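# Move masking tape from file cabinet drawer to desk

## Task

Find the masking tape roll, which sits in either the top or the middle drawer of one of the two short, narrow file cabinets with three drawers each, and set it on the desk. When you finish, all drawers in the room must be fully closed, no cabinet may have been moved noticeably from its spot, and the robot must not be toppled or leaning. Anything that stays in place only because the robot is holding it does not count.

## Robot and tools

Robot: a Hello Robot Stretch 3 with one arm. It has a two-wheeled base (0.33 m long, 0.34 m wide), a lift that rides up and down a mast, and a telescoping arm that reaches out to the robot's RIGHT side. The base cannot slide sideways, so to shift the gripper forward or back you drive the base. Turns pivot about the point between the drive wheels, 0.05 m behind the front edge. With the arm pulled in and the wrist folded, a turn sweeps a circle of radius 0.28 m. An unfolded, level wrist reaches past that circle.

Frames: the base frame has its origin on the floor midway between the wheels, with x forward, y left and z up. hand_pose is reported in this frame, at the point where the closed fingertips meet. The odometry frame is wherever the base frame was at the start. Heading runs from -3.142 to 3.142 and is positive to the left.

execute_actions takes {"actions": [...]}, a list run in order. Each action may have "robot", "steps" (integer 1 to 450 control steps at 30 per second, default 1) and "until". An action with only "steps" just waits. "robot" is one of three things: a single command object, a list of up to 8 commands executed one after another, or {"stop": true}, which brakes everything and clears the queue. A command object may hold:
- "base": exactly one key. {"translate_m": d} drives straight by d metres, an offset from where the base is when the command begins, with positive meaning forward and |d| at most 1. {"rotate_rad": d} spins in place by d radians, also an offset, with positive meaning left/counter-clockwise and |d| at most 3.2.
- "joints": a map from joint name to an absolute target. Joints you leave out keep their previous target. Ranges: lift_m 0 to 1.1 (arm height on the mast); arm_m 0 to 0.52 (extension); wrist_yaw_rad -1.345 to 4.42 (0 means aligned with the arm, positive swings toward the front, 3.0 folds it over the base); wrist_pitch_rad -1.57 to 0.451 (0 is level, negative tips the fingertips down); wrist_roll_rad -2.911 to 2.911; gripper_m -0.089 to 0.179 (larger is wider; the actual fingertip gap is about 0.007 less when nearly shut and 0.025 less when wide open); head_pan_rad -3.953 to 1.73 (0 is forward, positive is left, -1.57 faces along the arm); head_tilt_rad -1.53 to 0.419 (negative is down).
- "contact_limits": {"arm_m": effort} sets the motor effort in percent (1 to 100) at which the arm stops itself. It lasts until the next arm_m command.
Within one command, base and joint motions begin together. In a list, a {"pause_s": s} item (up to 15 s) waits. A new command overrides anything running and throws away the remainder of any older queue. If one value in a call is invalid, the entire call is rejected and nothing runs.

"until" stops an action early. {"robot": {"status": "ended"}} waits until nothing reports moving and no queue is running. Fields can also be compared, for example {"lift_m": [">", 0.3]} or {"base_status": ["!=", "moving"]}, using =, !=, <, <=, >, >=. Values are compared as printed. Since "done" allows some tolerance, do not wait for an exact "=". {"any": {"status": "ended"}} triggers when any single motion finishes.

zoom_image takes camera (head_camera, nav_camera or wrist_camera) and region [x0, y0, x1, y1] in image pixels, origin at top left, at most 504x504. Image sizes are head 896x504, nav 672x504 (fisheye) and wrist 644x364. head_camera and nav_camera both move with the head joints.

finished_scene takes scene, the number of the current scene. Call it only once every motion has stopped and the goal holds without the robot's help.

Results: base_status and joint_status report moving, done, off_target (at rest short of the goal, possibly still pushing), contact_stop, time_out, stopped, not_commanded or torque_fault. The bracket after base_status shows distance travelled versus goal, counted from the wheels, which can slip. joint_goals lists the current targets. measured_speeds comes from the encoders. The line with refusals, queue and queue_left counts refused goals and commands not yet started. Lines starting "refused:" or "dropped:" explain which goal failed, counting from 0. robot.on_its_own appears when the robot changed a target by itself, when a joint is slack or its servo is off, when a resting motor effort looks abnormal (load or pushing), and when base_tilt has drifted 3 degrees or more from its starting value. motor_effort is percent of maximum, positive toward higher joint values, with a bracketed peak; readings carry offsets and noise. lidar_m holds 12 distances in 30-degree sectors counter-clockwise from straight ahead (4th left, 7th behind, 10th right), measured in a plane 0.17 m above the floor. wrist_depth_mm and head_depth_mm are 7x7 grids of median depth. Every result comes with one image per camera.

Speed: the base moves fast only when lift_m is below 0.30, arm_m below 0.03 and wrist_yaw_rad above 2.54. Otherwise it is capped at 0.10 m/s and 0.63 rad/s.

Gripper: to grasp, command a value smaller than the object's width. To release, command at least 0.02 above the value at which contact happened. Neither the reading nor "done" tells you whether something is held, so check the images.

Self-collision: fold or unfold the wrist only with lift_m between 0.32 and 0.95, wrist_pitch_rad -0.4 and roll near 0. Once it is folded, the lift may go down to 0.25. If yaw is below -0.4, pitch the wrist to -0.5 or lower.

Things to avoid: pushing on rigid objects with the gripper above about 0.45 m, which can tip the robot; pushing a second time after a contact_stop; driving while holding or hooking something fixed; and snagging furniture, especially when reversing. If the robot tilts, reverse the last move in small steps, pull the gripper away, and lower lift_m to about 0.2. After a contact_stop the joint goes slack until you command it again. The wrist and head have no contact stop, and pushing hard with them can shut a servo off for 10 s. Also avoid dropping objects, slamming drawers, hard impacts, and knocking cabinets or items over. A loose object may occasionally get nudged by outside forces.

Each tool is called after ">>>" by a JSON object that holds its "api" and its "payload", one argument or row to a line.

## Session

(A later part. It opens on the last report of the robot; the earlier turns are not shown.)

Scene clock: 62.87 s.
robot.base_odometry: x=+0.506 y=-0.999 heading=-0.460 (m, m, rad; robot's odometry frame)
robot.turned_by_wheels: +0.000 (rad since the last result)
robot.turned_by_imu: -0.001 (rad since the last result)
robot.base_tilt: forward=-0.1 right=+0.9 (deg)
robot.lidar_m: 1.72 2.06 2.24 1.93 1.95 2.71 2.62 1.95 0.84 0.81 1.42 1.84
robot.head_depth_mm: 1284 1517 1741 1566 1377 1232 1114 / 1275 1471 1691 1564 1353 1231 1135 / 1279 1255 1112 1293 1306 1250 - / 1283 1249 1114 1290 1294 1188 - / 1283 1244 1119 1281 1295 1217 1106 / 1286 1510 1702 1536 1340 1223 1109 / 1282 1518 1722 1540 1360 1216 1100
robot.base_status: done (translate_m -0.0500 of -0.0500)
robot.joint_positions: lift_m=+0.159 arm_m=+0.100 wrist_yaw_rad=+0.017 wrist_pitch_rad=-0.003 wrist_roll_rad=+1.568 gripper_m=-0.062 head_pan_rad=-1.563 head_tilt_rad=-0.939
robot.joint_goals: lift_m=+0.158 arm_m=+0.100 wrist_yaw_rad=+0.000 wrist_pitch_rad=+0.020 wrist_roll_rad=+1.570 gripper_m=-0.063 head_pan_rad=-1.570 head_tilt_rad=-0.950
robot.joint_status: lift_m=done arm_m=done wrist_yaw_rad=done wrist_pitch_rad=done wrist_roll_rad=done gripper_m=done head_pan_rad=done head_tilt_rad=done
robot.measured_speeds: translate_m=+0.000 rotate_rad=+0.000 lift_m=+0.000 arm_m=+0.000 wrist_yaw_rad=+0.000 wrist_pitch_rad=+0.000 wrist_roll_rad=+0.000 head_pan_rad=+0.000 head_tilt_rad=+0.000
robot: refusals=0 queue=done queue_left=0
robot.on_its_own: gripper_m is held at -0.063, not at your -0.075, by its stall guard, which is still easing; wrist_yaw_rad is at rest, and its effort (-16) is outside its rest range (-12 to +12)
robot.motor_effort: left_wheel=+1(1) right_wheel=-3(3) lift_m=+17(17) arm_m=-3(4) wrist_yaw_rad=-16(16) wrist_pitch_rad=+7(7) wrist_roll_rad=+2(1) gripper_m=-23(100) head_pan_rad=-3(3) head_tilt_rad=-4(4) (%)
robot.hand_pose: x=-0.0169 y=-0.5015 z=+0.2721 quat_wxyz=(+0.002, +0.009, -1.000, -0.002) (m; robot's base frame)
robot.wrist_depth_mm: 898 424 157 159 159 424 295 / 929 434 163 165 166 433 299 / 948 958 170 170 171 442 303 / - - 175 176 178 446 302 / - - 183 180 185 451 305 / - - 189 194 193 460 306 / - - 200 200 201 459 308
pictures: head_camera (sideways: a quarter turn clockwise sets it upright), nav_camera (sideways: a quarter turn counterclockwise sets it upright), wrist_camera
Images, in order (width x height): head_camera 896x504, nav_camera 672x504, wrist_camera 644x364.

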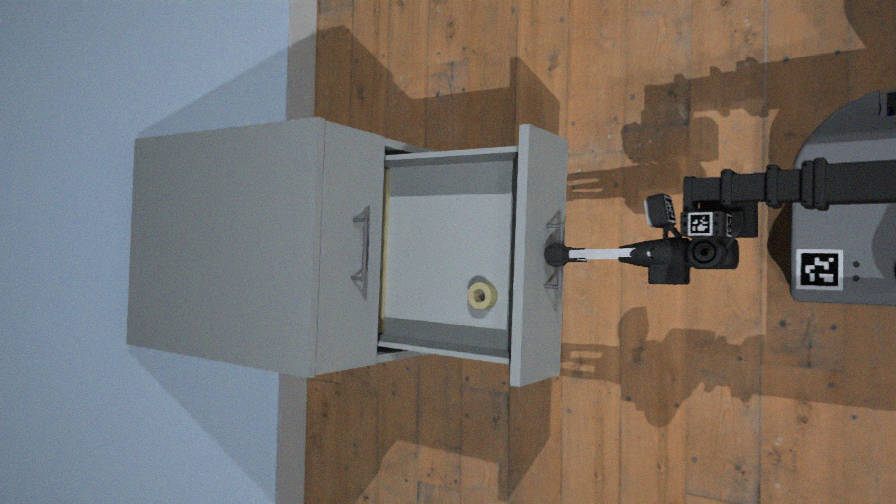

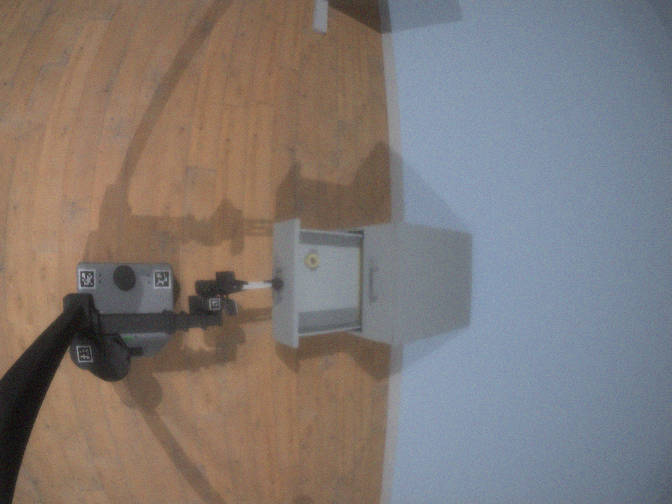

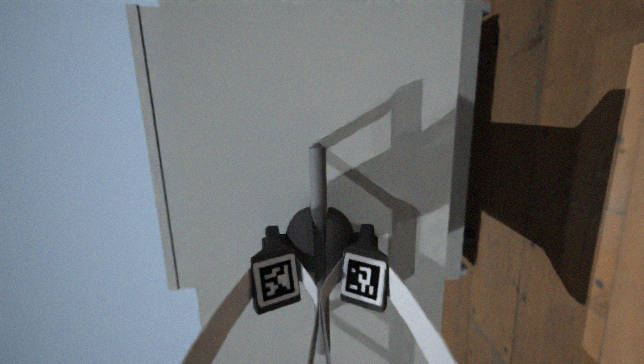

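>>> {"api": "execute_actions", "payload": {
  "actions": [
    {"robot": [{"joints": {"gripper_m": 0.05}}, {"joints": {"arm_m": 0.04}}, {"base": {"translate_m": 0.083}, "joints": {"lift_m": 0.52, "wrist_roll_rad": 0.0}}, {"joints": {"wrist_pitch_rad": -1.3, "arm_m": 0.4, "gripper_m": 0.1}}], "steps": 450, "until": {"robot": {"status": "ended"}}}
  ]
}}

Scene clock: 74.23 s.
robot.base_odometry: x=+0.581 y=-1.035 heading=-0.460 (m, m, rad; robot's odometry frame)
robot.turned_by_wheels: +0.000 (rad since the last result)
robot.turned_by_imu: -0.002 (rad since the last result)
robot.base_tilt: forward=-0.3 right=+0.8 (deg)
robot.lidar_m: 1.65 1.99 2.12 1.97 1.95 2.80 2.70 1.94 0.84 0.82 1.42 1.77
robot.head_depth_mm: 1277 1515 1737 1558 1379 1236 1124 / 1278 1286 1119 1317 1315 1243 - / 1277 1253 1111 1241 1299 1232 - / 1282 1248 1108 1238 1301 1224 - / 1282 1439 1675 1487 1322 1229 1115 / 1287 1514 1739 1551 1358 1216 1109 / 1287 1522 1727 1533 1350 1212 1105
robot.base_status: done (translate_m +0.0830 of +0.0830)
robot.joint_positions: lift_m=+0.519 arm_m=+0.400 wrist_yaw_rad=+0.000 wrist_pitch_rad=-1.300 wrist_roll_rad=+0.005 gripper_m=+0.100 head_pan_rad=-1.563 head_tilt_rad=-0.939
robot.joint_goals: lift_m=+0.520 arm_m=+0.400 wrist_yaw_rad=+0.000 wrist_pitch_rad=-1.300 wrist_roll_rad=+0.000 gripper_m=+0.100 head_pan_rad=-1.570 head_tilt_rad=-0.950
robot.joint_status: lift_m=done arm_m=done wrist_yaw_rad=done wrist_pitch_rad=done wrist_roll_rad=done gripper_m=done head_pan_rad=done head_tilt_rad=done
robot.measured_speeds: translate_m=+0.000 rotate_rad=+0.000 lift_m=+0.000 arm_m=+0.000 wrist_yaw_rad=+0.000 wrist_pitch_rad=+0.000 wrist_roll_rad=+0.000 head_pan_rad=+0.000 head_tilt_rad=+0.000
robot: refusals=0 queue=done queue_left=0
robot.motor_effort: left_wheel=-1(4) right_wheel=+2(6) lift_m=+44(46) arm_m=+3(3) wrist_yaw_rad=+0(17) wrist_pitch_rad=+0(8) wrist_roll_rad=-3(6) gripper_m=+0(79) head_pan_rad=-3(3) head_tilt_rad=-5(4) (%)
robot.hand_pose: x=-0.0216 y=-0.5900 z=+0.4049 quat_wxyz=(+0.561, +0.427, -0.564, -0.429) (m; robot's base frame)
robot.wrist_depth_mm: 575 583 363 363 364 363 321 / 576 572 358 361 362 362 307 / 565 569 352 357 360 355 307 / 556 559 353 352 352 350 309 / 554 555 346 348 346 345 294 / 548 552 264 263 230 251 247 / 544 545 539 544 542 539 547
pictures: head_camera (sideways: a quarter turn clockwise sets it upright), nav_camera (sideways: a quarter turn counterclockwise sets it upright), wrist_camera
Images, in order (width x height): head_camera 896x504, nav_camera 672x504, wrist_camera 644x364.

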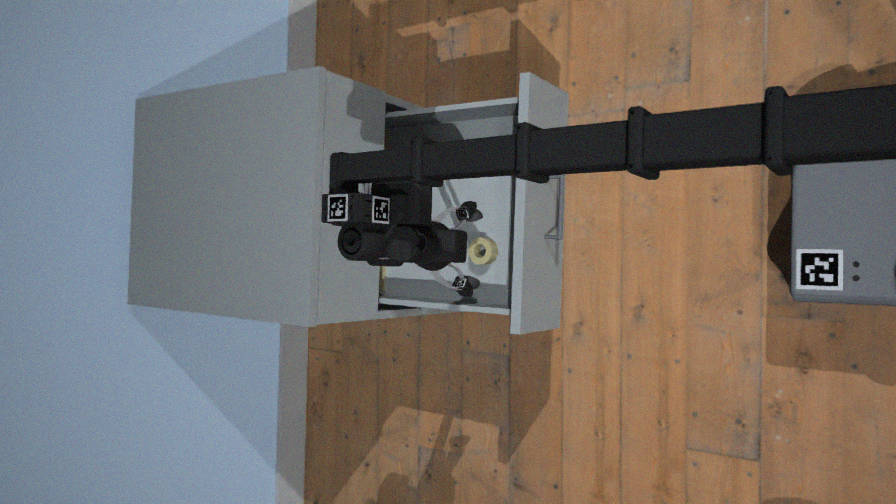

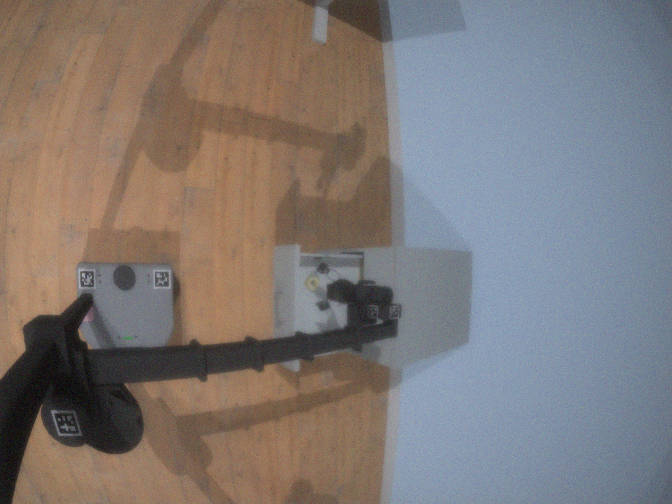

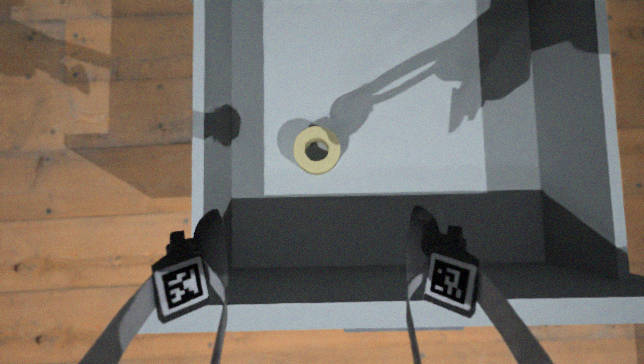

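>>> {"api": "execute_actions", "payload": {
  "actions": [
    {"robot": [{"joints": {"arm_m": 0.473, "gripper_m": 0.09}}, {"joints": {"lift_m": 0.39}}], "steps": 450, "until": {"robot": {"status": "ended"}}}
  ]
}}

Scene clock: 77.90 s.
robot.base_odometry: x=+0.581 y=-1.035 heading=-0.460 (m, m, rad; robot's odometry frame)
robot.turned_by_wheels: +0.000 (rad since the last result)
robot.turned_by_imu: -0.001 (rad since the last result)
robot.base_tilt: forward=-0.1 right=+1.0 (deg)
robot.lidar_m: 1.65 1.99 2.12 1.97 1.95 2.79 2.70 1.94 0.84 0.82 1.42 1.76
robot.head_depth_mm: 1275 1504 1745 1562 1384 1235 1115 / 1281 1287 1118 1312 1310 1233 1132 / 1278 1248 1114 1265 1307 1225 - / 1287 1245 1118 1237 1304 1227 - / 1282 1443 1659 1492 1317 1226 1108 / 1286 1514 1732 1548 1363 1220 1103 / 1288 1518 1723 1536 1360 1221 1103
robot.base_status: done (translate_m +0.0830 of +0.0830)
robot.joint_positions: lift_m=+0.391 arm_m=+0.473 wrist_yaw_rad=+0.000 wrist_pitch_rad=-1.300 wrist_roll_rad=+0.005 gripper_m=+0.090 head_pan_rad=-1.563 head_tilt_rad=-0.939
robot.joint_goals: lift_m=+0.390 arm_m=+0.473 wrist_yaw_rad=+0.000 wrist_pitch_rad=-1.300 wrist_roll_rad=+0.000 gripper_m=+0.090 head_pan_rad=-1.570 head_tilt_rad=-0.950
robot.joint_status: lift_m=done arm_m=done wrist_yaw_rad=done wrist_pitch_rad=done wrist_roll_rad=done gripper_m=done head_pan_rad=done head_tilt_rad=done
robot.measured_speeds: translate_m=+0.000 rotate_rad=+0.000 lift_m=+0.000 arm_m=+0.000 wrist_yaw_rad=+0.000 wrist_pitch_rad=+0.000 wrist_roll_rad=+0.000 head_pan_rad=+0.000 head_tilt_rad=+0.000
robot: refusals=0 queue=done queue_left=0
robot.motor_effort: left_wheel=-1(1) right_wheel=+2(2) lift_m=+17(42) arm_m=+3(4) wrist_yaw_rad=+0(0) wrist_pitch_rad=+0(1) wrist_roll_rad=-3(3) gripper_m=+0(48) head_pan_rad=-3(3) head_tilt_rad=-5(4) (%)
robot.hand_pose: x=-0.0216 y=-0.6629 z=+0.2759 quat_wxyz=(+0.561, +0.427, -0.564, -0.430) (m; robot's base frame)
robot.wrist_depth_mm: 454 173 232 232 233 234 234 / 446 172 229 230 231 230 231 / 438 171 227 227 226 227 227 / 434 169 224 225 225 225 227 / 430 168 223 200 223 223 224 / 426 156 219 219 219 220 219 / 419 181 217 217 218 218 216
pictures: head_camera (sideways: a quarter turn clockwise sets it upright), nav_camera (sideways: a quarter turn counterclockwise sets it upright), wrist_camera
Images, in order (width x height): head_camera 896x504, nav_camera 672x504, wrist_camera 644x364.

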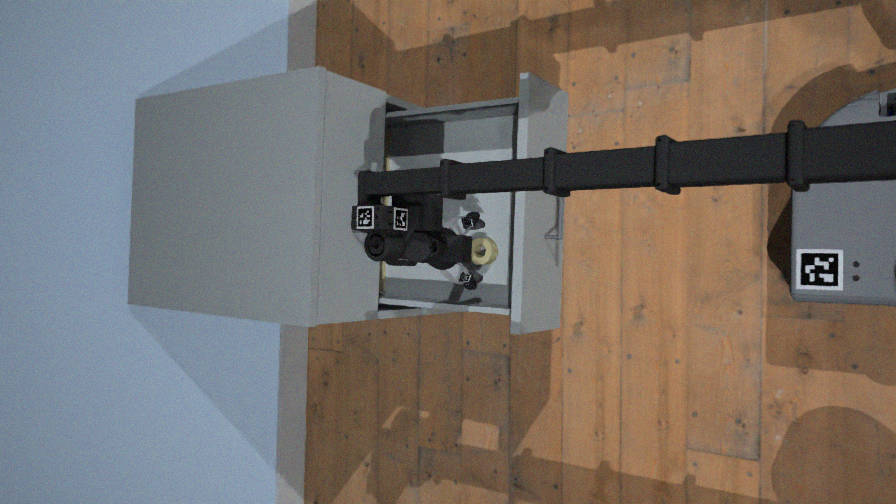

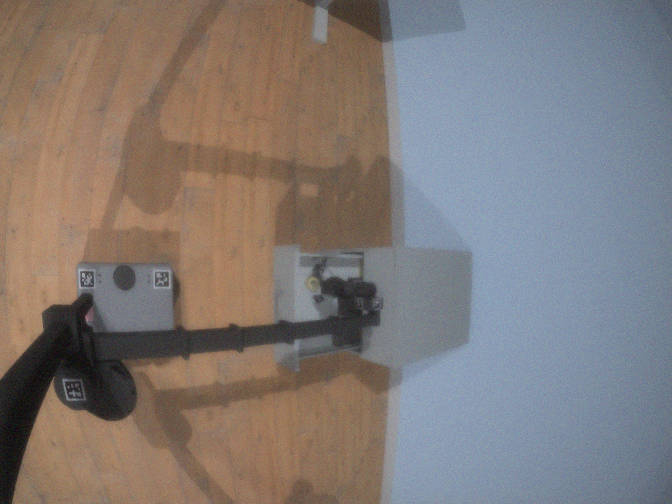

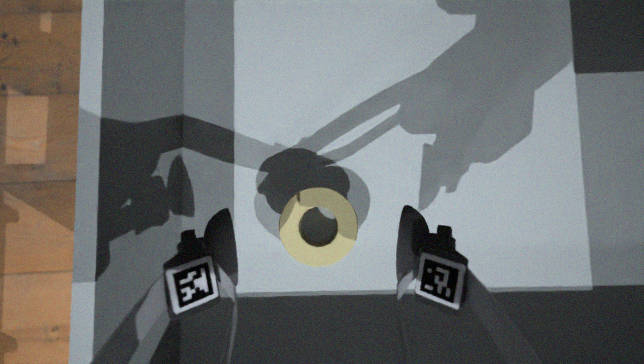

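>>> {"api": "execute_actions", "payload": {
  "actions": [
    {"robot": {"joints": {"arm_m": 0.478, "lift_m": 0.349}}, "steps": 450, "until": {"robot": {"status": "ended"}}}
  ]
}}

Scene clock: 79.13 s.
robot.base_odometry: x=+0.581 y=-1.035 heading=-0.460 (m, m, rad; robot's odometry frame)
robot.turned_by_wheels: +0.000 (rad since the last result)
robot.turned_by_imu: +0.000 (rad since the last result)
robot.base_tilt: forward=-0.3 right=+1.0 (deg)
robot.lidar_m: 1.64 1.99 2.12 1.97 1.95 2.79 2.70 1.94 0.84 0.82 1.42 1.77
robot.head_depth_mm: 1279 1511 1746 1566 1383 1237 1118 / 1277 1286 1117 1314 1316 1234 1132 / 1278 1254 1109 1277 1304 1235 - / 1283 1246 1120 1255 1305 1222 - / 1282 1443 1663 1480 1320 1219 1110 / 1285 1518 1729 1541 1370 1220 1108 / 1292 1521 1720 1530 1355 1215 1106
robot.base_status: done (translate_m +0.0830 of +0.0830)
robot.joint_positions: lift_m=+0.350 arm_m=+0.478 wrist_yaw_rad=+0.000 wrist_pitch_rad=-1.300 wrist_roll_rad=+0.005 gripper_m=+0.090 head_pan_rad=-1.563 head_tilt_rad=-0.939
robot.joint_goals: lift_m=+0.349 arm_m=+0.478 wrist_yaw_rad=+0.000 wrist_pitch_rad=-1.300 wrist_roll_rad=+0.000 gripper_m=+0.090 head_pan_rad=-1.570 head_tilt_rad=-0.950
robot.joint_status: lift_m=done arm_m=done wrist_yaw_rad=done wrist_pitch_rad=done wrist_roll_rad=done gripper_m=done head_pan_rad=done head_tilt_rad=done
robot.measured_speeds: translate_m=+0.000 rotate_rad=+0.000 lift_m=+0.000 arm_m=+0.000 wrist_yaw_rad=+0.000 wrist_pitch_rad=+0.000 wrist_roll_rad=+0.000 head_pan_rad=+0.000 head_tilt_rad=+0.000
robot: refusals=0 queue=done queue_left=0
robot.motor_effort: left_wheel=-1(1) right_wheel=+2(2) lift_m=+17(16) arm_m=+3(3) wrist_yaw_rad=+0(1) wrist_pitch_rad=+0(0) wrist_roll_rad=-3(3) gripper_m=+0(0) head_pan_rad=-3(3) head_tilt_rad=-4(6) (%)
robot.hand_pose: x=-0.0216 y=-0.6679 z=+0.2349 quat_wxyz=(+0.561, +0.427, -0.564, -0.430) (m; robot's base frame)
robot.wrist_depth_mm: 127 173 191 191 192 193 191 / 126 172 188 188 189 188 190 / 126 171 187 186 187 187 187 / 125 169 183 184 185 185 185 / 125 168 183 159 182 183 183 / 125 157 180 180 179 181 181 / 124 177 177 178 178 178 179
pictures: head_camera (sideways: a quarter turn clockwise sets it upright), nav_camera (sideways: a quarter turn counterclockwise sets it upright), wrist_camera
Images, in order (width x height): head_camera 896x504, nav_camera 672x504, wrist_camera 644x364.

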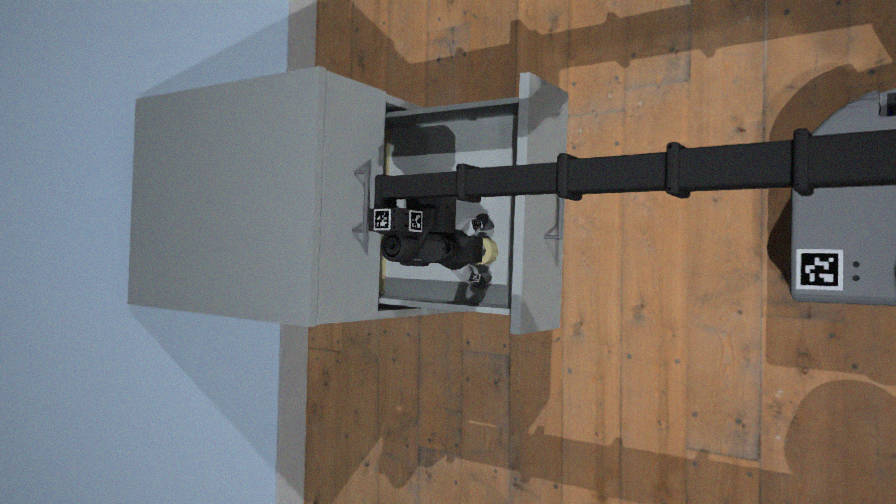

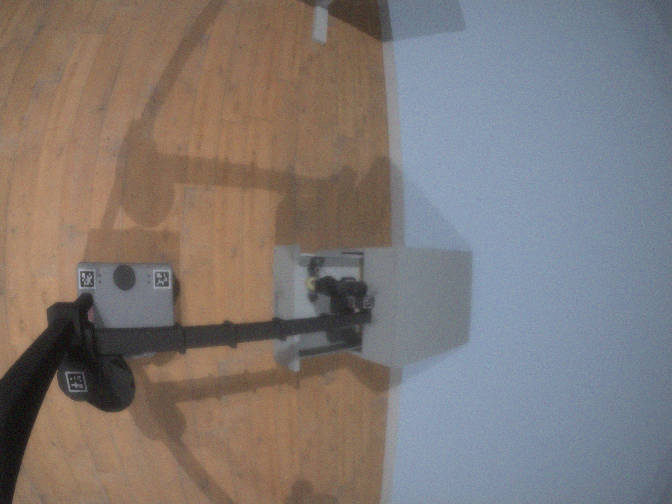

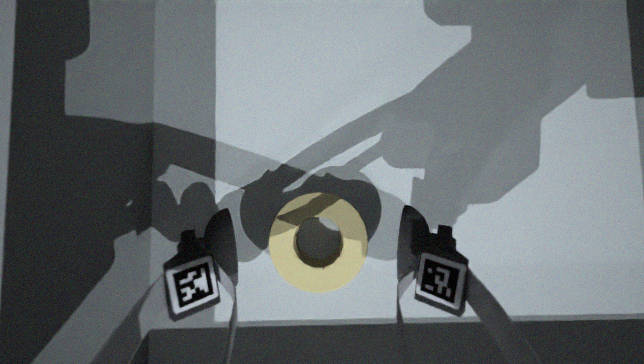

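>>> {"api": "execute_actions", "payload": {
  "actions": [
    {"robot": [{"joints": {"lift_m": 0.343}}, {"joints": {"gripper_m": 0.0}}, {"joints": {"lift_m": 0.52}}], "steps": 450, "until": {"robot": {"status": "ended"}}}
  ]
}}

Scene clock: 79.53 s.
robot.base_odometry: x=+0.581 y=-1.035 heading=-0.460 (m, m, rad; robot's odometry frame)
robot.turned_by_wheels: +0.000 (rad since the last result)
robot.turned_by_imu: +0.000 (rad since the last result)
robot.base_tilt: forward=-0.2 right=+0.9 (deg)
robot.lidar_m: 1.64 1.99 2.12 1.97 1.95 2.81 2.70 1.94 0.84 0.82 1.43 1.76
robot.head_depth_mm: 1276 1508 1734 1566 1380 1238 1120 / 1280 1292 1115 1314 1310 1234 1133 / 1278 1255 1108 1282 1310 1226 - / 1278 1243 1120 1251 1303 1227 - / 1281 1442 1666 1482 1319 1221 1107 / 1289 1521 1717 1545 1367 1221 1102 / 1287 1517 1715 1532 1353 1212 1104
robot.base_status: done (translate_m +0.0830 of +0.0830)
robot.joint_positions: lift_m=+0.345 arm_m=+0.478 wrist_yaw_rad=+0.000 wrist_pitch_rad=-1.298 wrist_roll_rad=+0.005 gripper_m=+0.090 head_pan_rad=-1.563 head_tilt_rad=-0.939
robot.joint_goals: lift_m=+0.345 arm_m=+0.478 wrist_yaw_rad=+0.000 wrist_pitch_rad=-1.300 wrist_roll_rad=+0.000 gripper_m=+0.090 head_pan_rad=-1.570 head_tilt_rad=-0.950
robot.joint_status: lift_m=contact_stop arm_m=done wrist_yaw_rad=done wrist_pitch_rad=done wrist_roll_rad=done gripper_m=done head_pan_rad=done head_tilt_rad=done
robot.measured_speeds: translate_m=+0.000 rotate_rad=+0.000 lift_m=+0.000 arm_m=+0.000 wrist_yaw_rad=+0.000 wrist_pitch_rad=+0.072 wrist_roll_rad=+0.000 head_pan_rad=+0.000 head_tilt_rad=+0.000
robot: refusals=0 queue=dropped queue_left=0
robot.on_its_own: lift_m is slack since a contact_stop, until your next command for it
robot.motor_effort: left_wheel=-1(1) right_wheel=+2(3) lift_m=+23(20) arm_m=+3(3) wrist_yaw_rad=+0(1) wrist_pitch_rad=-3(2) wrist_roll_rad=-3(3) gripper_m=-2(1) head_pan_rad=-3(3) head_tilt_rad=-5(6) (%)
robot.hand_pose: x=-0.0216 y=-0.6685 z=+0.2309 quat_wxyz=(+0.562, +0.426, -0.565, -0.429) (m; robot's base frame)
robot.wrist_depth_mm: 127 173 190 191 191 190 190 / 126 172 188 187 188 188 188 / 125 170 185 185 185 186 185 / 125 169 183 183 183 182 182 / 124 168 181 157 180 180 181 / 124 156 178 177 178 178 178 / 124 175 175 176 176 176 176
pictures: head_camera (sideways: a quarter turn clockwise sets it upright), nav_camera (sideways: a quarter turn counterclockwise sets it upright), wrist_camera
dropped: robot: command 0 of its queue: lift_m: contact_stop
Images, in order (width x height): head_camera 896x504, nav_camera 672x504, wrist_camera 644x364.

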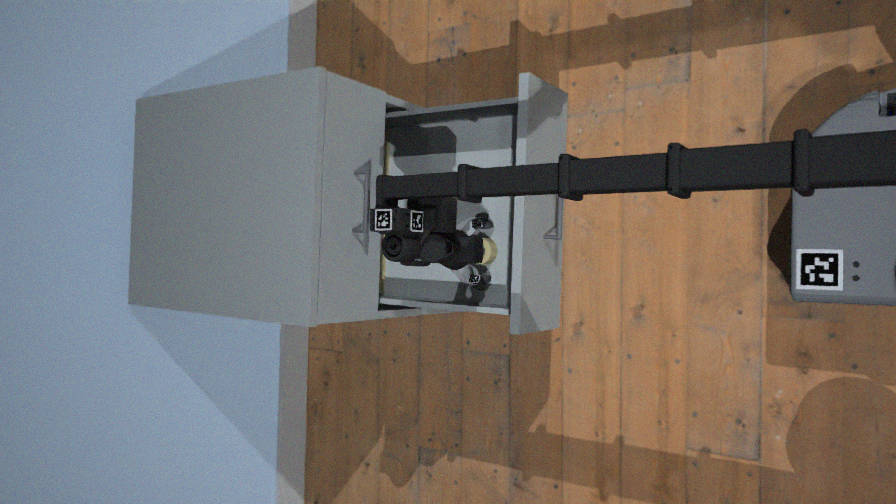

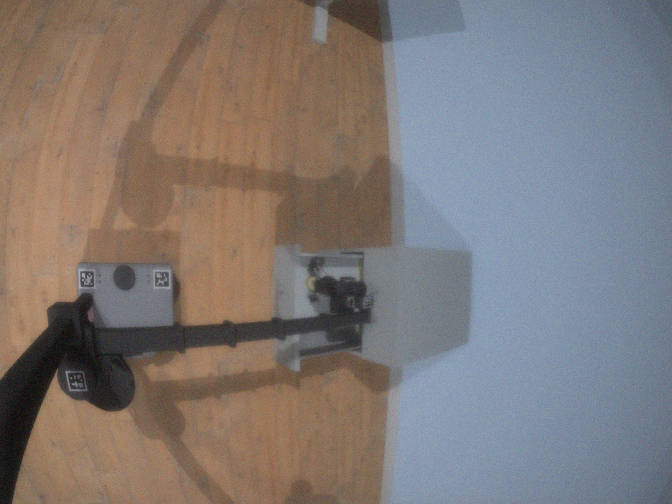

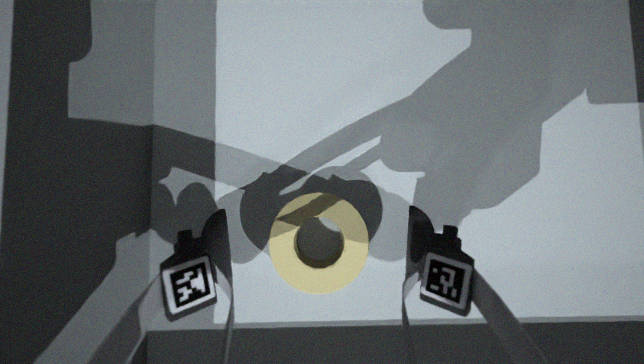

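Touching floor; lift is slack. Close now and lift.

>>> {"api": "execute_actions", "payload": {
  "actions": [
    {"robot": [{"joints": {"gripper_m": 0.0}}, {"joints": {"lift_m": 0.52}}], "steps": 450, "until": {"robot": {"status": "ended"}}}
  ]
}}

Scene clock: 83.10 s.
robot.base_odometry: x=+0.581 y=-1.035 heading=-0.460 (m, m, rad; robot's odometry frame)
robot.turned_by_wheels: +0.000 (rad since the last result)
robot.turned_by_imu: -0.001 (rad since the last result)
robot.base_tilt: forward=-0.2 right=+0.8 (deg)
robot.lidar_m: 1.65 1.99 2.12 1.97 1.95 2.79 2.70 1.94 0.84 0.81 1.42 1.77
robot.head_depth_mm: 1278 1516 1733 1563 1385 1242 1126 / 1283 1289 1117 1314 1325 1244 - / 1281 1253 1136 1289 1308 1221 - / 1283 1245 1116 1257 1306 1227 - / 1288 1443 1660 1488 1350 1220 1107 / 1287 1510 1711 1541 1354 1216 1104 / 1284 1516 1721 1540 1354 1217 1104
robot.base_status: done (translate_m +0.0830 of +0.0830)
robot.joint_positions: lift_m=+0.519 arm_m=+0.478 wrist_yaw_rad=-0.002 wrist_pitch_rad=-1.300 wrist_roll_rad=+0.003 gripper_m=+0.001 head_pan_rad=-1.563 head_tilt_rad=-0.939
robot.joint_goals: lift_m=+0.520 arm_m=+0.478 wrist_yaw_rad=+0.000 wrist_pitch_rad=-1.300 wrist_roll_rad=+0.000 gripper_m=+0.000 head_pan_rad=-1.570 head_tilt_rad=-0.950
robot.joint_status: lift_m=done arm_m=done wrist_yaw_rad=done wrist_pitch_rad=done wrist_roll_rad=done gripper_m=done head_pan_rad=done head_tilt_rad=done
robot.measured_speeds: translate_m=+0.000 rotate_rad=+0.000 lift_m=+0.000 arm_m=+0.000 wrist_yaw_rad=+0.000 wrist_pitch_rad=+0.000 wrist_roll_rad=+0.000 head_pan_rad=+0.000 head_tilt_rad=+0.000
robot: refusals=0 queue=done queue_left=0
robot.motor_effort: left_wheel=-1(4) right_wheel=+2(11) lift_m=+43(43) arm_m=+3(3) wrist_yaw_rad=+2(3) wrist_pitch_rad=+0(9) wrist_roll_rad=-2(3) gripper_m=-16(93) head_pan_rad=-3(3) head_tilt_rad=-5(5) (%)
robot.hand_pose: x=-0.0217 y=-0.6679 z=+0.4048 quat_wxyz=(+0.562, +0.427, -0.564, -0.429) (m; robot's base frame)
robot.wrist_depth_mm: 578 287 223 226 228 362 278 / 574 569 357 358 359 363 309 / 569 571 351 354 358 351 310 / 559 560 347 350 351 351 310 / 539 551 338 159 349 351 295 / 551 555 - 163 346 344 295 / 545 541 297 322 320 318 284
pictures: head_camera (sideways: a quarter turn clockwise sets it upright), nav_camera (sideways: a quarter turn counterclockwise sets it upright), wrist_camera
Images, in order (width x height): head_camera 896x504, nav_camera 672x504, wrist_camera 644x364.

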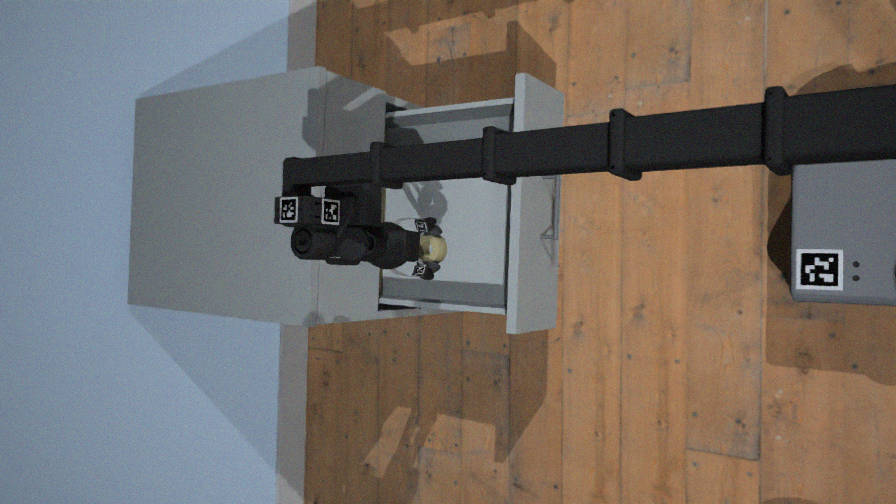

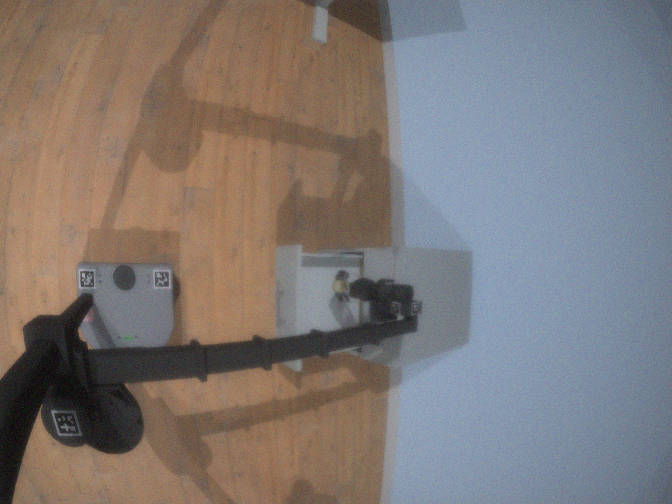

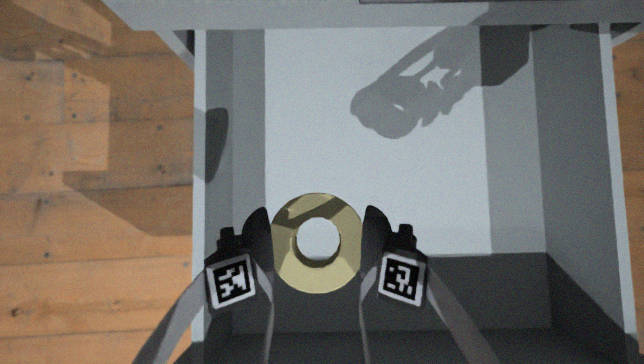

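>>> {"api": "execute_actions", "payload": {
  "actions": [
    {"robot": [{"base": {"translate_m": 0.05}, "joints": {"arm_m": 0.2}}, {"joints": {"arm_m": 0.06, "wrist_pitch_rad": 0.29}}, {"joints": {"lift_m": 0.11}}], "steps": 450, "until": {"robot": {"status": "ended"}}}
  ]
}}

Scene clock: 93.07 s.
robot.base_odometry: x=+0.625 y=-1.058 heading=-0.460 (m, m, rad; robot's odometry frame)
robot.turned_by_wheels: +0.000 (rad since the last result)
robot.turned_by_imu: -0.002 (rad since the last result)
robot.base_tilt: forward=-0.2 right=+0.9 (deg)
robot.lidar_m: 1.59 1.61 2.05 2.15 1.97 2.84 2.74 1.94 0.84 0.82 1.42 1.72
robot.head_depth_mm: 1280 1480 1698 1566 1352 1235 1116 / 1273 1258 1118 1271 1311 1233 1135 / 1280 1247 1115 1294 1305 1241 - / 1287 1245 1118 1277 1181 1261 - / 1283 1517 1730 1550 1369 1220 1108 / 1277 1526 1737 1543 1368 1218 1106 / 1289 1513 1722 1538 1347 1217 1099
robot.base_status: done (translate_m +0.0500 of +0.0500)
robot.joint_positions: lift_m=+0.111 arm_m=+0.060 wrist_yaw_rad=+0.000 wrist_pitch_rad=+0.266 wrist_roll_rad=+0.003 gripper_m=+0.001 head_pan_rad=-1.563 head_tilt_rad=-0.939
robot.joint_goals: lift_m=+0.110 arm_m=+0.060 wrist_yaw_rad=+0.000 wrist_pitch_rad=+0.290 wrist_roll_rad=+0.000 gripper_m=+0.000 head_pan_rad=-1.570 head_tilt_rad=-0.950
robot.joint_status: lift_m=done arm_m=done wrist_yaw_rad=done wrist_pitch_rad=done wrist_roll_rad=done gripper_m=done head_pan_rad=done head_tilt_rad=done
robot.measured_speeds: translate_m=+0.000 rotate_rad=+0.000 lift_m=+0.000 arm_m=+0.000 wrist_yaw_rad=+0.000 wrist_pitch_rad=+0.000 wrist_roll_rad=+0.000 head_pan_rad=+0.000 head_tilt_rad=+0.000
robot: refusals=0 queue=done queue_left=0
robot.motor_effort: left_wheel=-1(3) right_wheel=+2(7) lift_m=+17(42) arm_m=-2(3) wrist_yaw_rad=+0(1) wrist_pitch_rad=+7(8) wrist_roll_rad=-1(1) gripper_m=-16(16) head_pan_rad=-3(3) head_tilt_rad=-5(4) (%)
robot.hand_pose: x=-0.0213 y=-0.4589 z=+0.2933 quat_wxyz=(+0.700, -0.093, -0.702, +0.094) (m; robot's base frame)
robot.wrist_depth_mm: - - - - - - - / - - - - - - - / - - - 531 520 523 - / - - 239 237 235 236 235 / - - - 160 235 233 233 / - - - 162 232 230 231 / 779 747 231 230 230 228 228
pictures: head_camera (sideways: a quarter turn clockwise sets it upright), nav_camera (sideways: a quarter turn counterclockwise sets it upright), wrist_camera
Images, in order (width x height): head_camera 896x504, nav_camera 672x504, wrist_camera 644x364.

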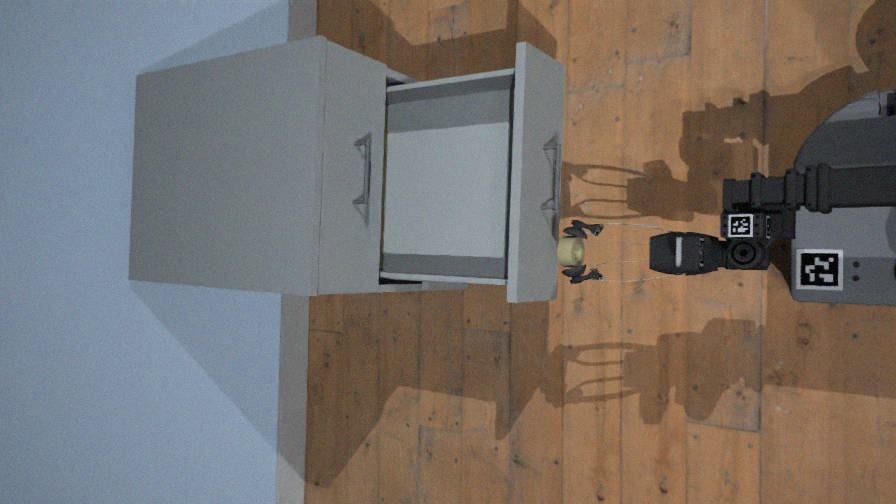

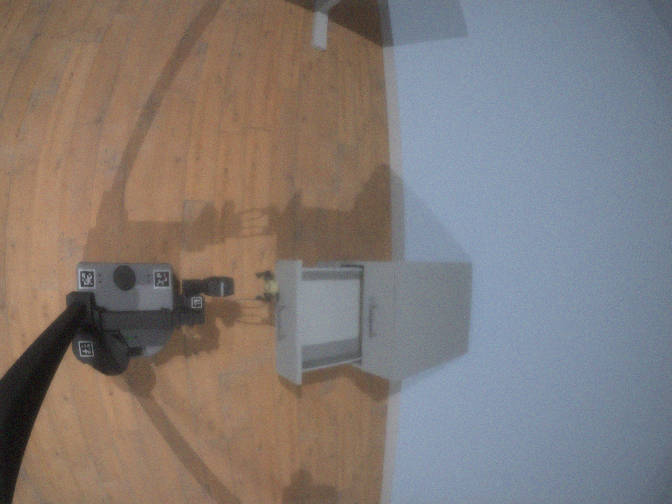

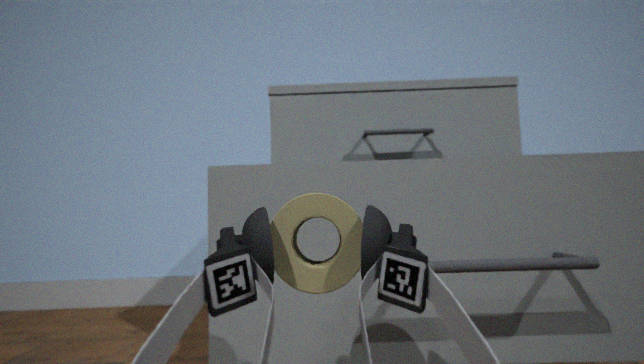

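>>> {"api": "execute_actions", "payload": {
  "actions": [
    {"robot": [{"joints": {"arm_m": 0.112}}, {"joints": {"arm_m": 0.39}}, {"joints": {"arm_m": 0.41}, "contact_limits": {"arm_m": 10}}], "steps": 450, "until": {"robot": {"status": "ended"}}}
  ]
}}

Scene clock: 98.17 s.
robot.base_odometry: x=+0.625 y=-1.058 heading=-0.460 (m, m, rad; robot's odometry frame)
robot.turned_by_wheels: +0.000 (rad since the last result)
robot.turned_by_imu: -0.001 (rad since the last result)
robot.base_tilt: forward=-0.3 right=+0.9 (deg)
robot.lidar_m: 1.59 1.61 2.05 2.15 1.96 2.85 2.75 1.95 0.84 0.82 1.42 1.72
robot.head_depth_mm: 1283 1478 1698 1567 1388 1243 1119 / 1280 1263 1113 1382 1379 1240 1131 / 1285 1248 1116 1395 1377 1228 - / 1284 1241 1120 1341 1344 1225 - / 1278 1527 1726 1546 1364 1225 1112 / 1289 1516 1733 1539 1355 1220 1105 / 1290 1520 1728 1537 1351 1213 1107
robot.base_status: done (translate_m +0.0500 of +0.0500)
robot.joint_positions: lift_m=+0.110 arm_m=+0.401 wrist_yaw_rad=-0.005 wrist_pitch_rad=+0.272 wrist_roll_rad=+0.003 gripper_m=+0.001 head_pan_rad=-1.563 head_tilt_rad=-0.939
robot.joint_goals: lift_m=+0.110 arm_m=+0.401 wrist_yaw_rad=+0.000 wrist_pitch_rad=+0.290 wrist_roll_rad=+0.000 gripper_m=+0.000 head_pan_rad=-1.570 head_tilt_rad=-0.950
robot.joint_status: lift_m=done arm_m=contact_stop wrist_yaw_rad=done wrist_pitch_rad=done wrist_roll_rad=done gripper_m=done head_pan_rad=done head_tilt_rad=done
robot.measured_speeds: translate_m=+0.000 rotate_rad=+0.000 lift_m=+0.000 arm_m=-0.007 wrist_yaw_rad=+0.000 wrist_pitch_rad=+0.000 wrist_roll_rad=+0.000 head_pan_rad=+0.000 head_tilt_rad=+0.000
robot: refusals=0 queue=dropped queue_left=0
robot.on_its_own: arm_m is slack since a contact_stop, until your next command for it (your +0.410 is given up)
robot.motor_effort: left_wheel=-2(3) right_wheel=+5(6) lift_m=+19(19) arm_m=+5(10) wrist_yaw_rad=+5(7) wrist_pitch_rad=+5(7) wrist_roll_rad=-2(1) gripper_m=-16(16) head_pan_rad=-3(3) head_tilt_rad=-5(5) (%)
robot.contact_limits: arm_m 10 (drawing in: default 16, maximum 26; extending or still: default 22, maximum 35)
robot.hand_pose: x=-0.0227 y=-0.7993 z=+0.2948 quat_wxyz=(+0.700, -0.097, -0.701, +0.094) (m; robot's base frame)
robot.wrist_depth_mm: 735 759 193 192 191 191 190 / 722 742 189 189 189 188 188 / 741 721 188 187 186 188 186 / 706 718 186 185 184 184 184 / 708 702 185 159 182 182 181 / 690 713 - 163 179 179 179 / 693 687 179 179 178 177 178
pictures: head_camera (sideways: a quarter turn clockwise sets it upright), nav_camera (sideways: a quarter turn counterclockwise sets it upright), wrist_camera
Images, in order (width x height): head_camera 896x504, nav_camera 672x504, wrist_camera 644x364.

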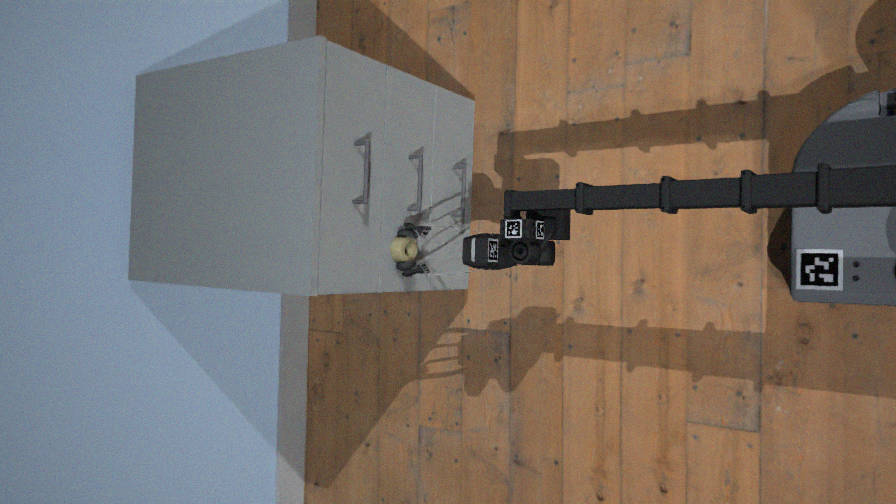

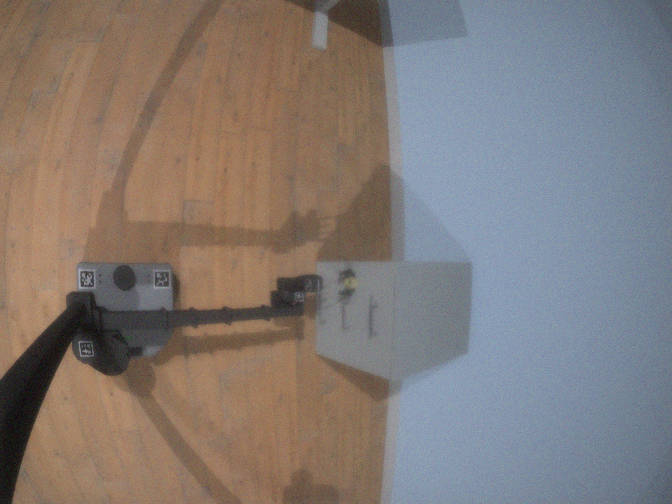

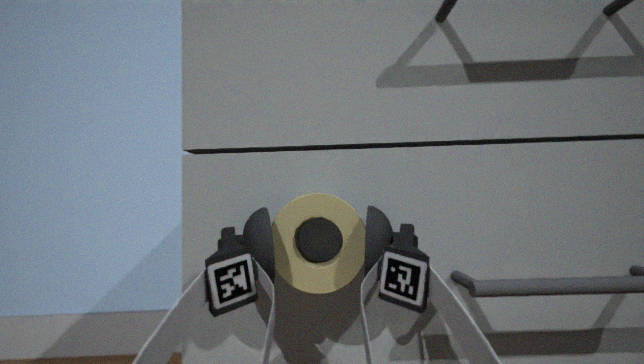

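>>> {"api": "execute_actions", "payload": {
  "actions": [
    {"robot": [{"joints": {"arm_m": 0.3, "head_pan_rad": 0.0, "head_tilt_rad": -0.4}}, {"base": {"translate_m": 0.55}, "joints": {"arm_m": 0.0, "lift_m": 1.0}}], "steps": 100}
  ]
}}

Scene clock: 101.63 s.
robot.base_odometry: x=+0.730 y=-1.109 heading=-0.460 (m, m, rad; robot's odometry frame)
robot.turned_by_wheels: +0.000 (rad since the last result)
robot.turned_by_imu: +0.000 (rad since the last result)
robot.base_tilt: forward=+1.0 right=+1.3 (deg)
robot.lidar_m: 1.48 1.49 1.88 2.38 2.06 2.96 2.86 1.94 0.85 0.82 1.42 1.62
robot.head_depth_mm: 1599 1733 1409 2064 2184 1679 1375 / 1577 1733 1392 2075 2174 1674 1360 / 1580 1727 1390 2050 2151 1675 1365 / 1571 1723 1390 2047 2137 1666 1366 / 1602 1728 1380 2040 2153 1667 1359 / 1590 1715 1370 2028 1965 1659 1359 / 1593 1712 1364 2010 2123 1677 1358
robot.base_status: moving (translate_m +0.1164 of +0.5500)
robot.joint_positions: lift_m=+0.244 arm_m=+0.161 wrist_yaw_rad=+0.000 wrist_pitch_rad=+0.269 wrist_roll_rad=+0.003 gripper_m=+0.001 head_pan_rad=-0.007 head_tilt_rad=-0.409
robot.joint_goals: lift_m=+1.000 arm_m=+0.000 wrist_yaw_rad=+0.000 wrist_pitch_rad=+0.290 wrist_roll_rad=+0.000 gripper_m=+0.000 head_pan_rad=+0.000 head_tilt_rad=-0.400
robot.joint_status: lift_m=moving arm_m=moving wrist_yaw_rad=done wrist_pitch_rad=done wrist_roll_rad=done gripper_m=done head_pan_rad=done head_tilt_rad=done
robot.measured_speeds: translate_m=+0.100 rotate_rad=+0.000 lift_m=+0.110 arm_m=-0.140 wrist_yaw_rad=+0.000 wrist_pitch_rad=+0.000 wrist_roll_rad=+0.000 head_pan_rad=+0.000 head_tilt_rad=+0.000
robot: refusals=0 queue=running queue_left=0
robot.motor_effort: left_wheel=+1(3) right_wheel=+5(7) lift_m=+43(45) arm_m=-2(2) wrist_yaw_rad=+1(5) wrist_pitch_rad=+6(6) wrist_roll_rad=-1(1) gripper_m=-16(16) head_pan_rad=+2(30) head_tilt_rad=+5(33) (%)
robot.hand_pose: x=-0.0215 y=-0.5591 z=+0.4276 quat_wxyz=(+0.700, -0.095, -0.701, +0.095) (m; robot's base frame)
robot.wrist_depth_mm: - - - - - - - / - - - - - - - / 969 934 976 959 966 976 961 / 939 945 945 931 422 420 419 / 914 932 925 160 416 413 416 / 917 935 - 163 410 411 410 / 912 880 890 926 406 403 407
pictures: head_camera (sideways: a quarter turn clockwise sets it upright), nav_camera (sideways: a quarter turn counterclockwise sets it upright), wrist_camera
Images, in order (width x height): head_camera 896x504, nav_camera 672x504, wrist_camera 644x364.

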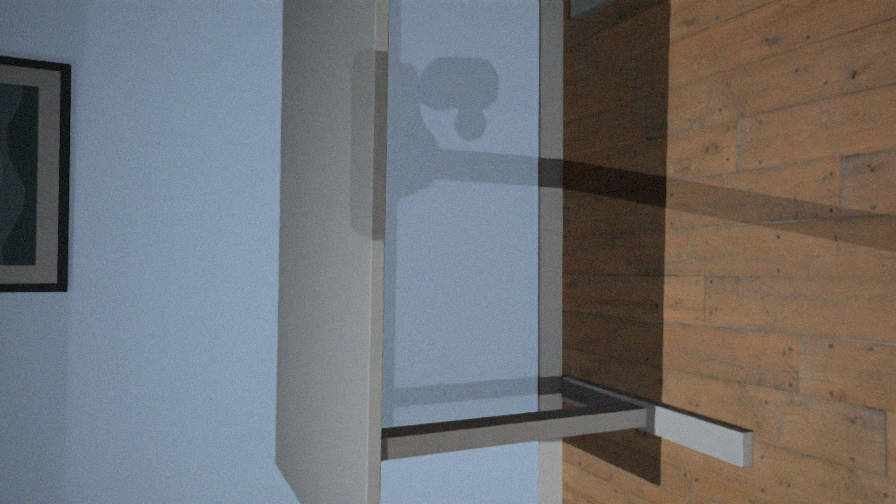

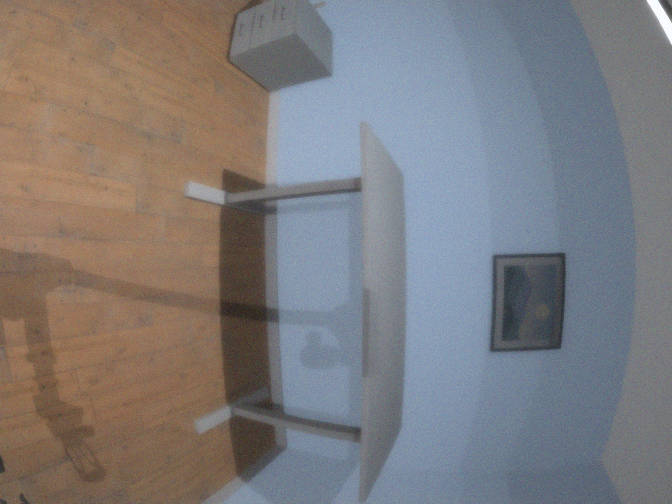

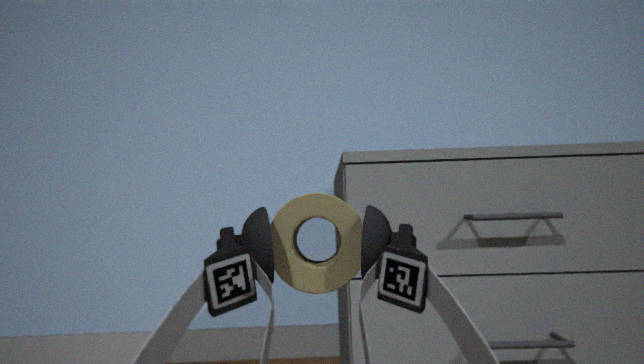

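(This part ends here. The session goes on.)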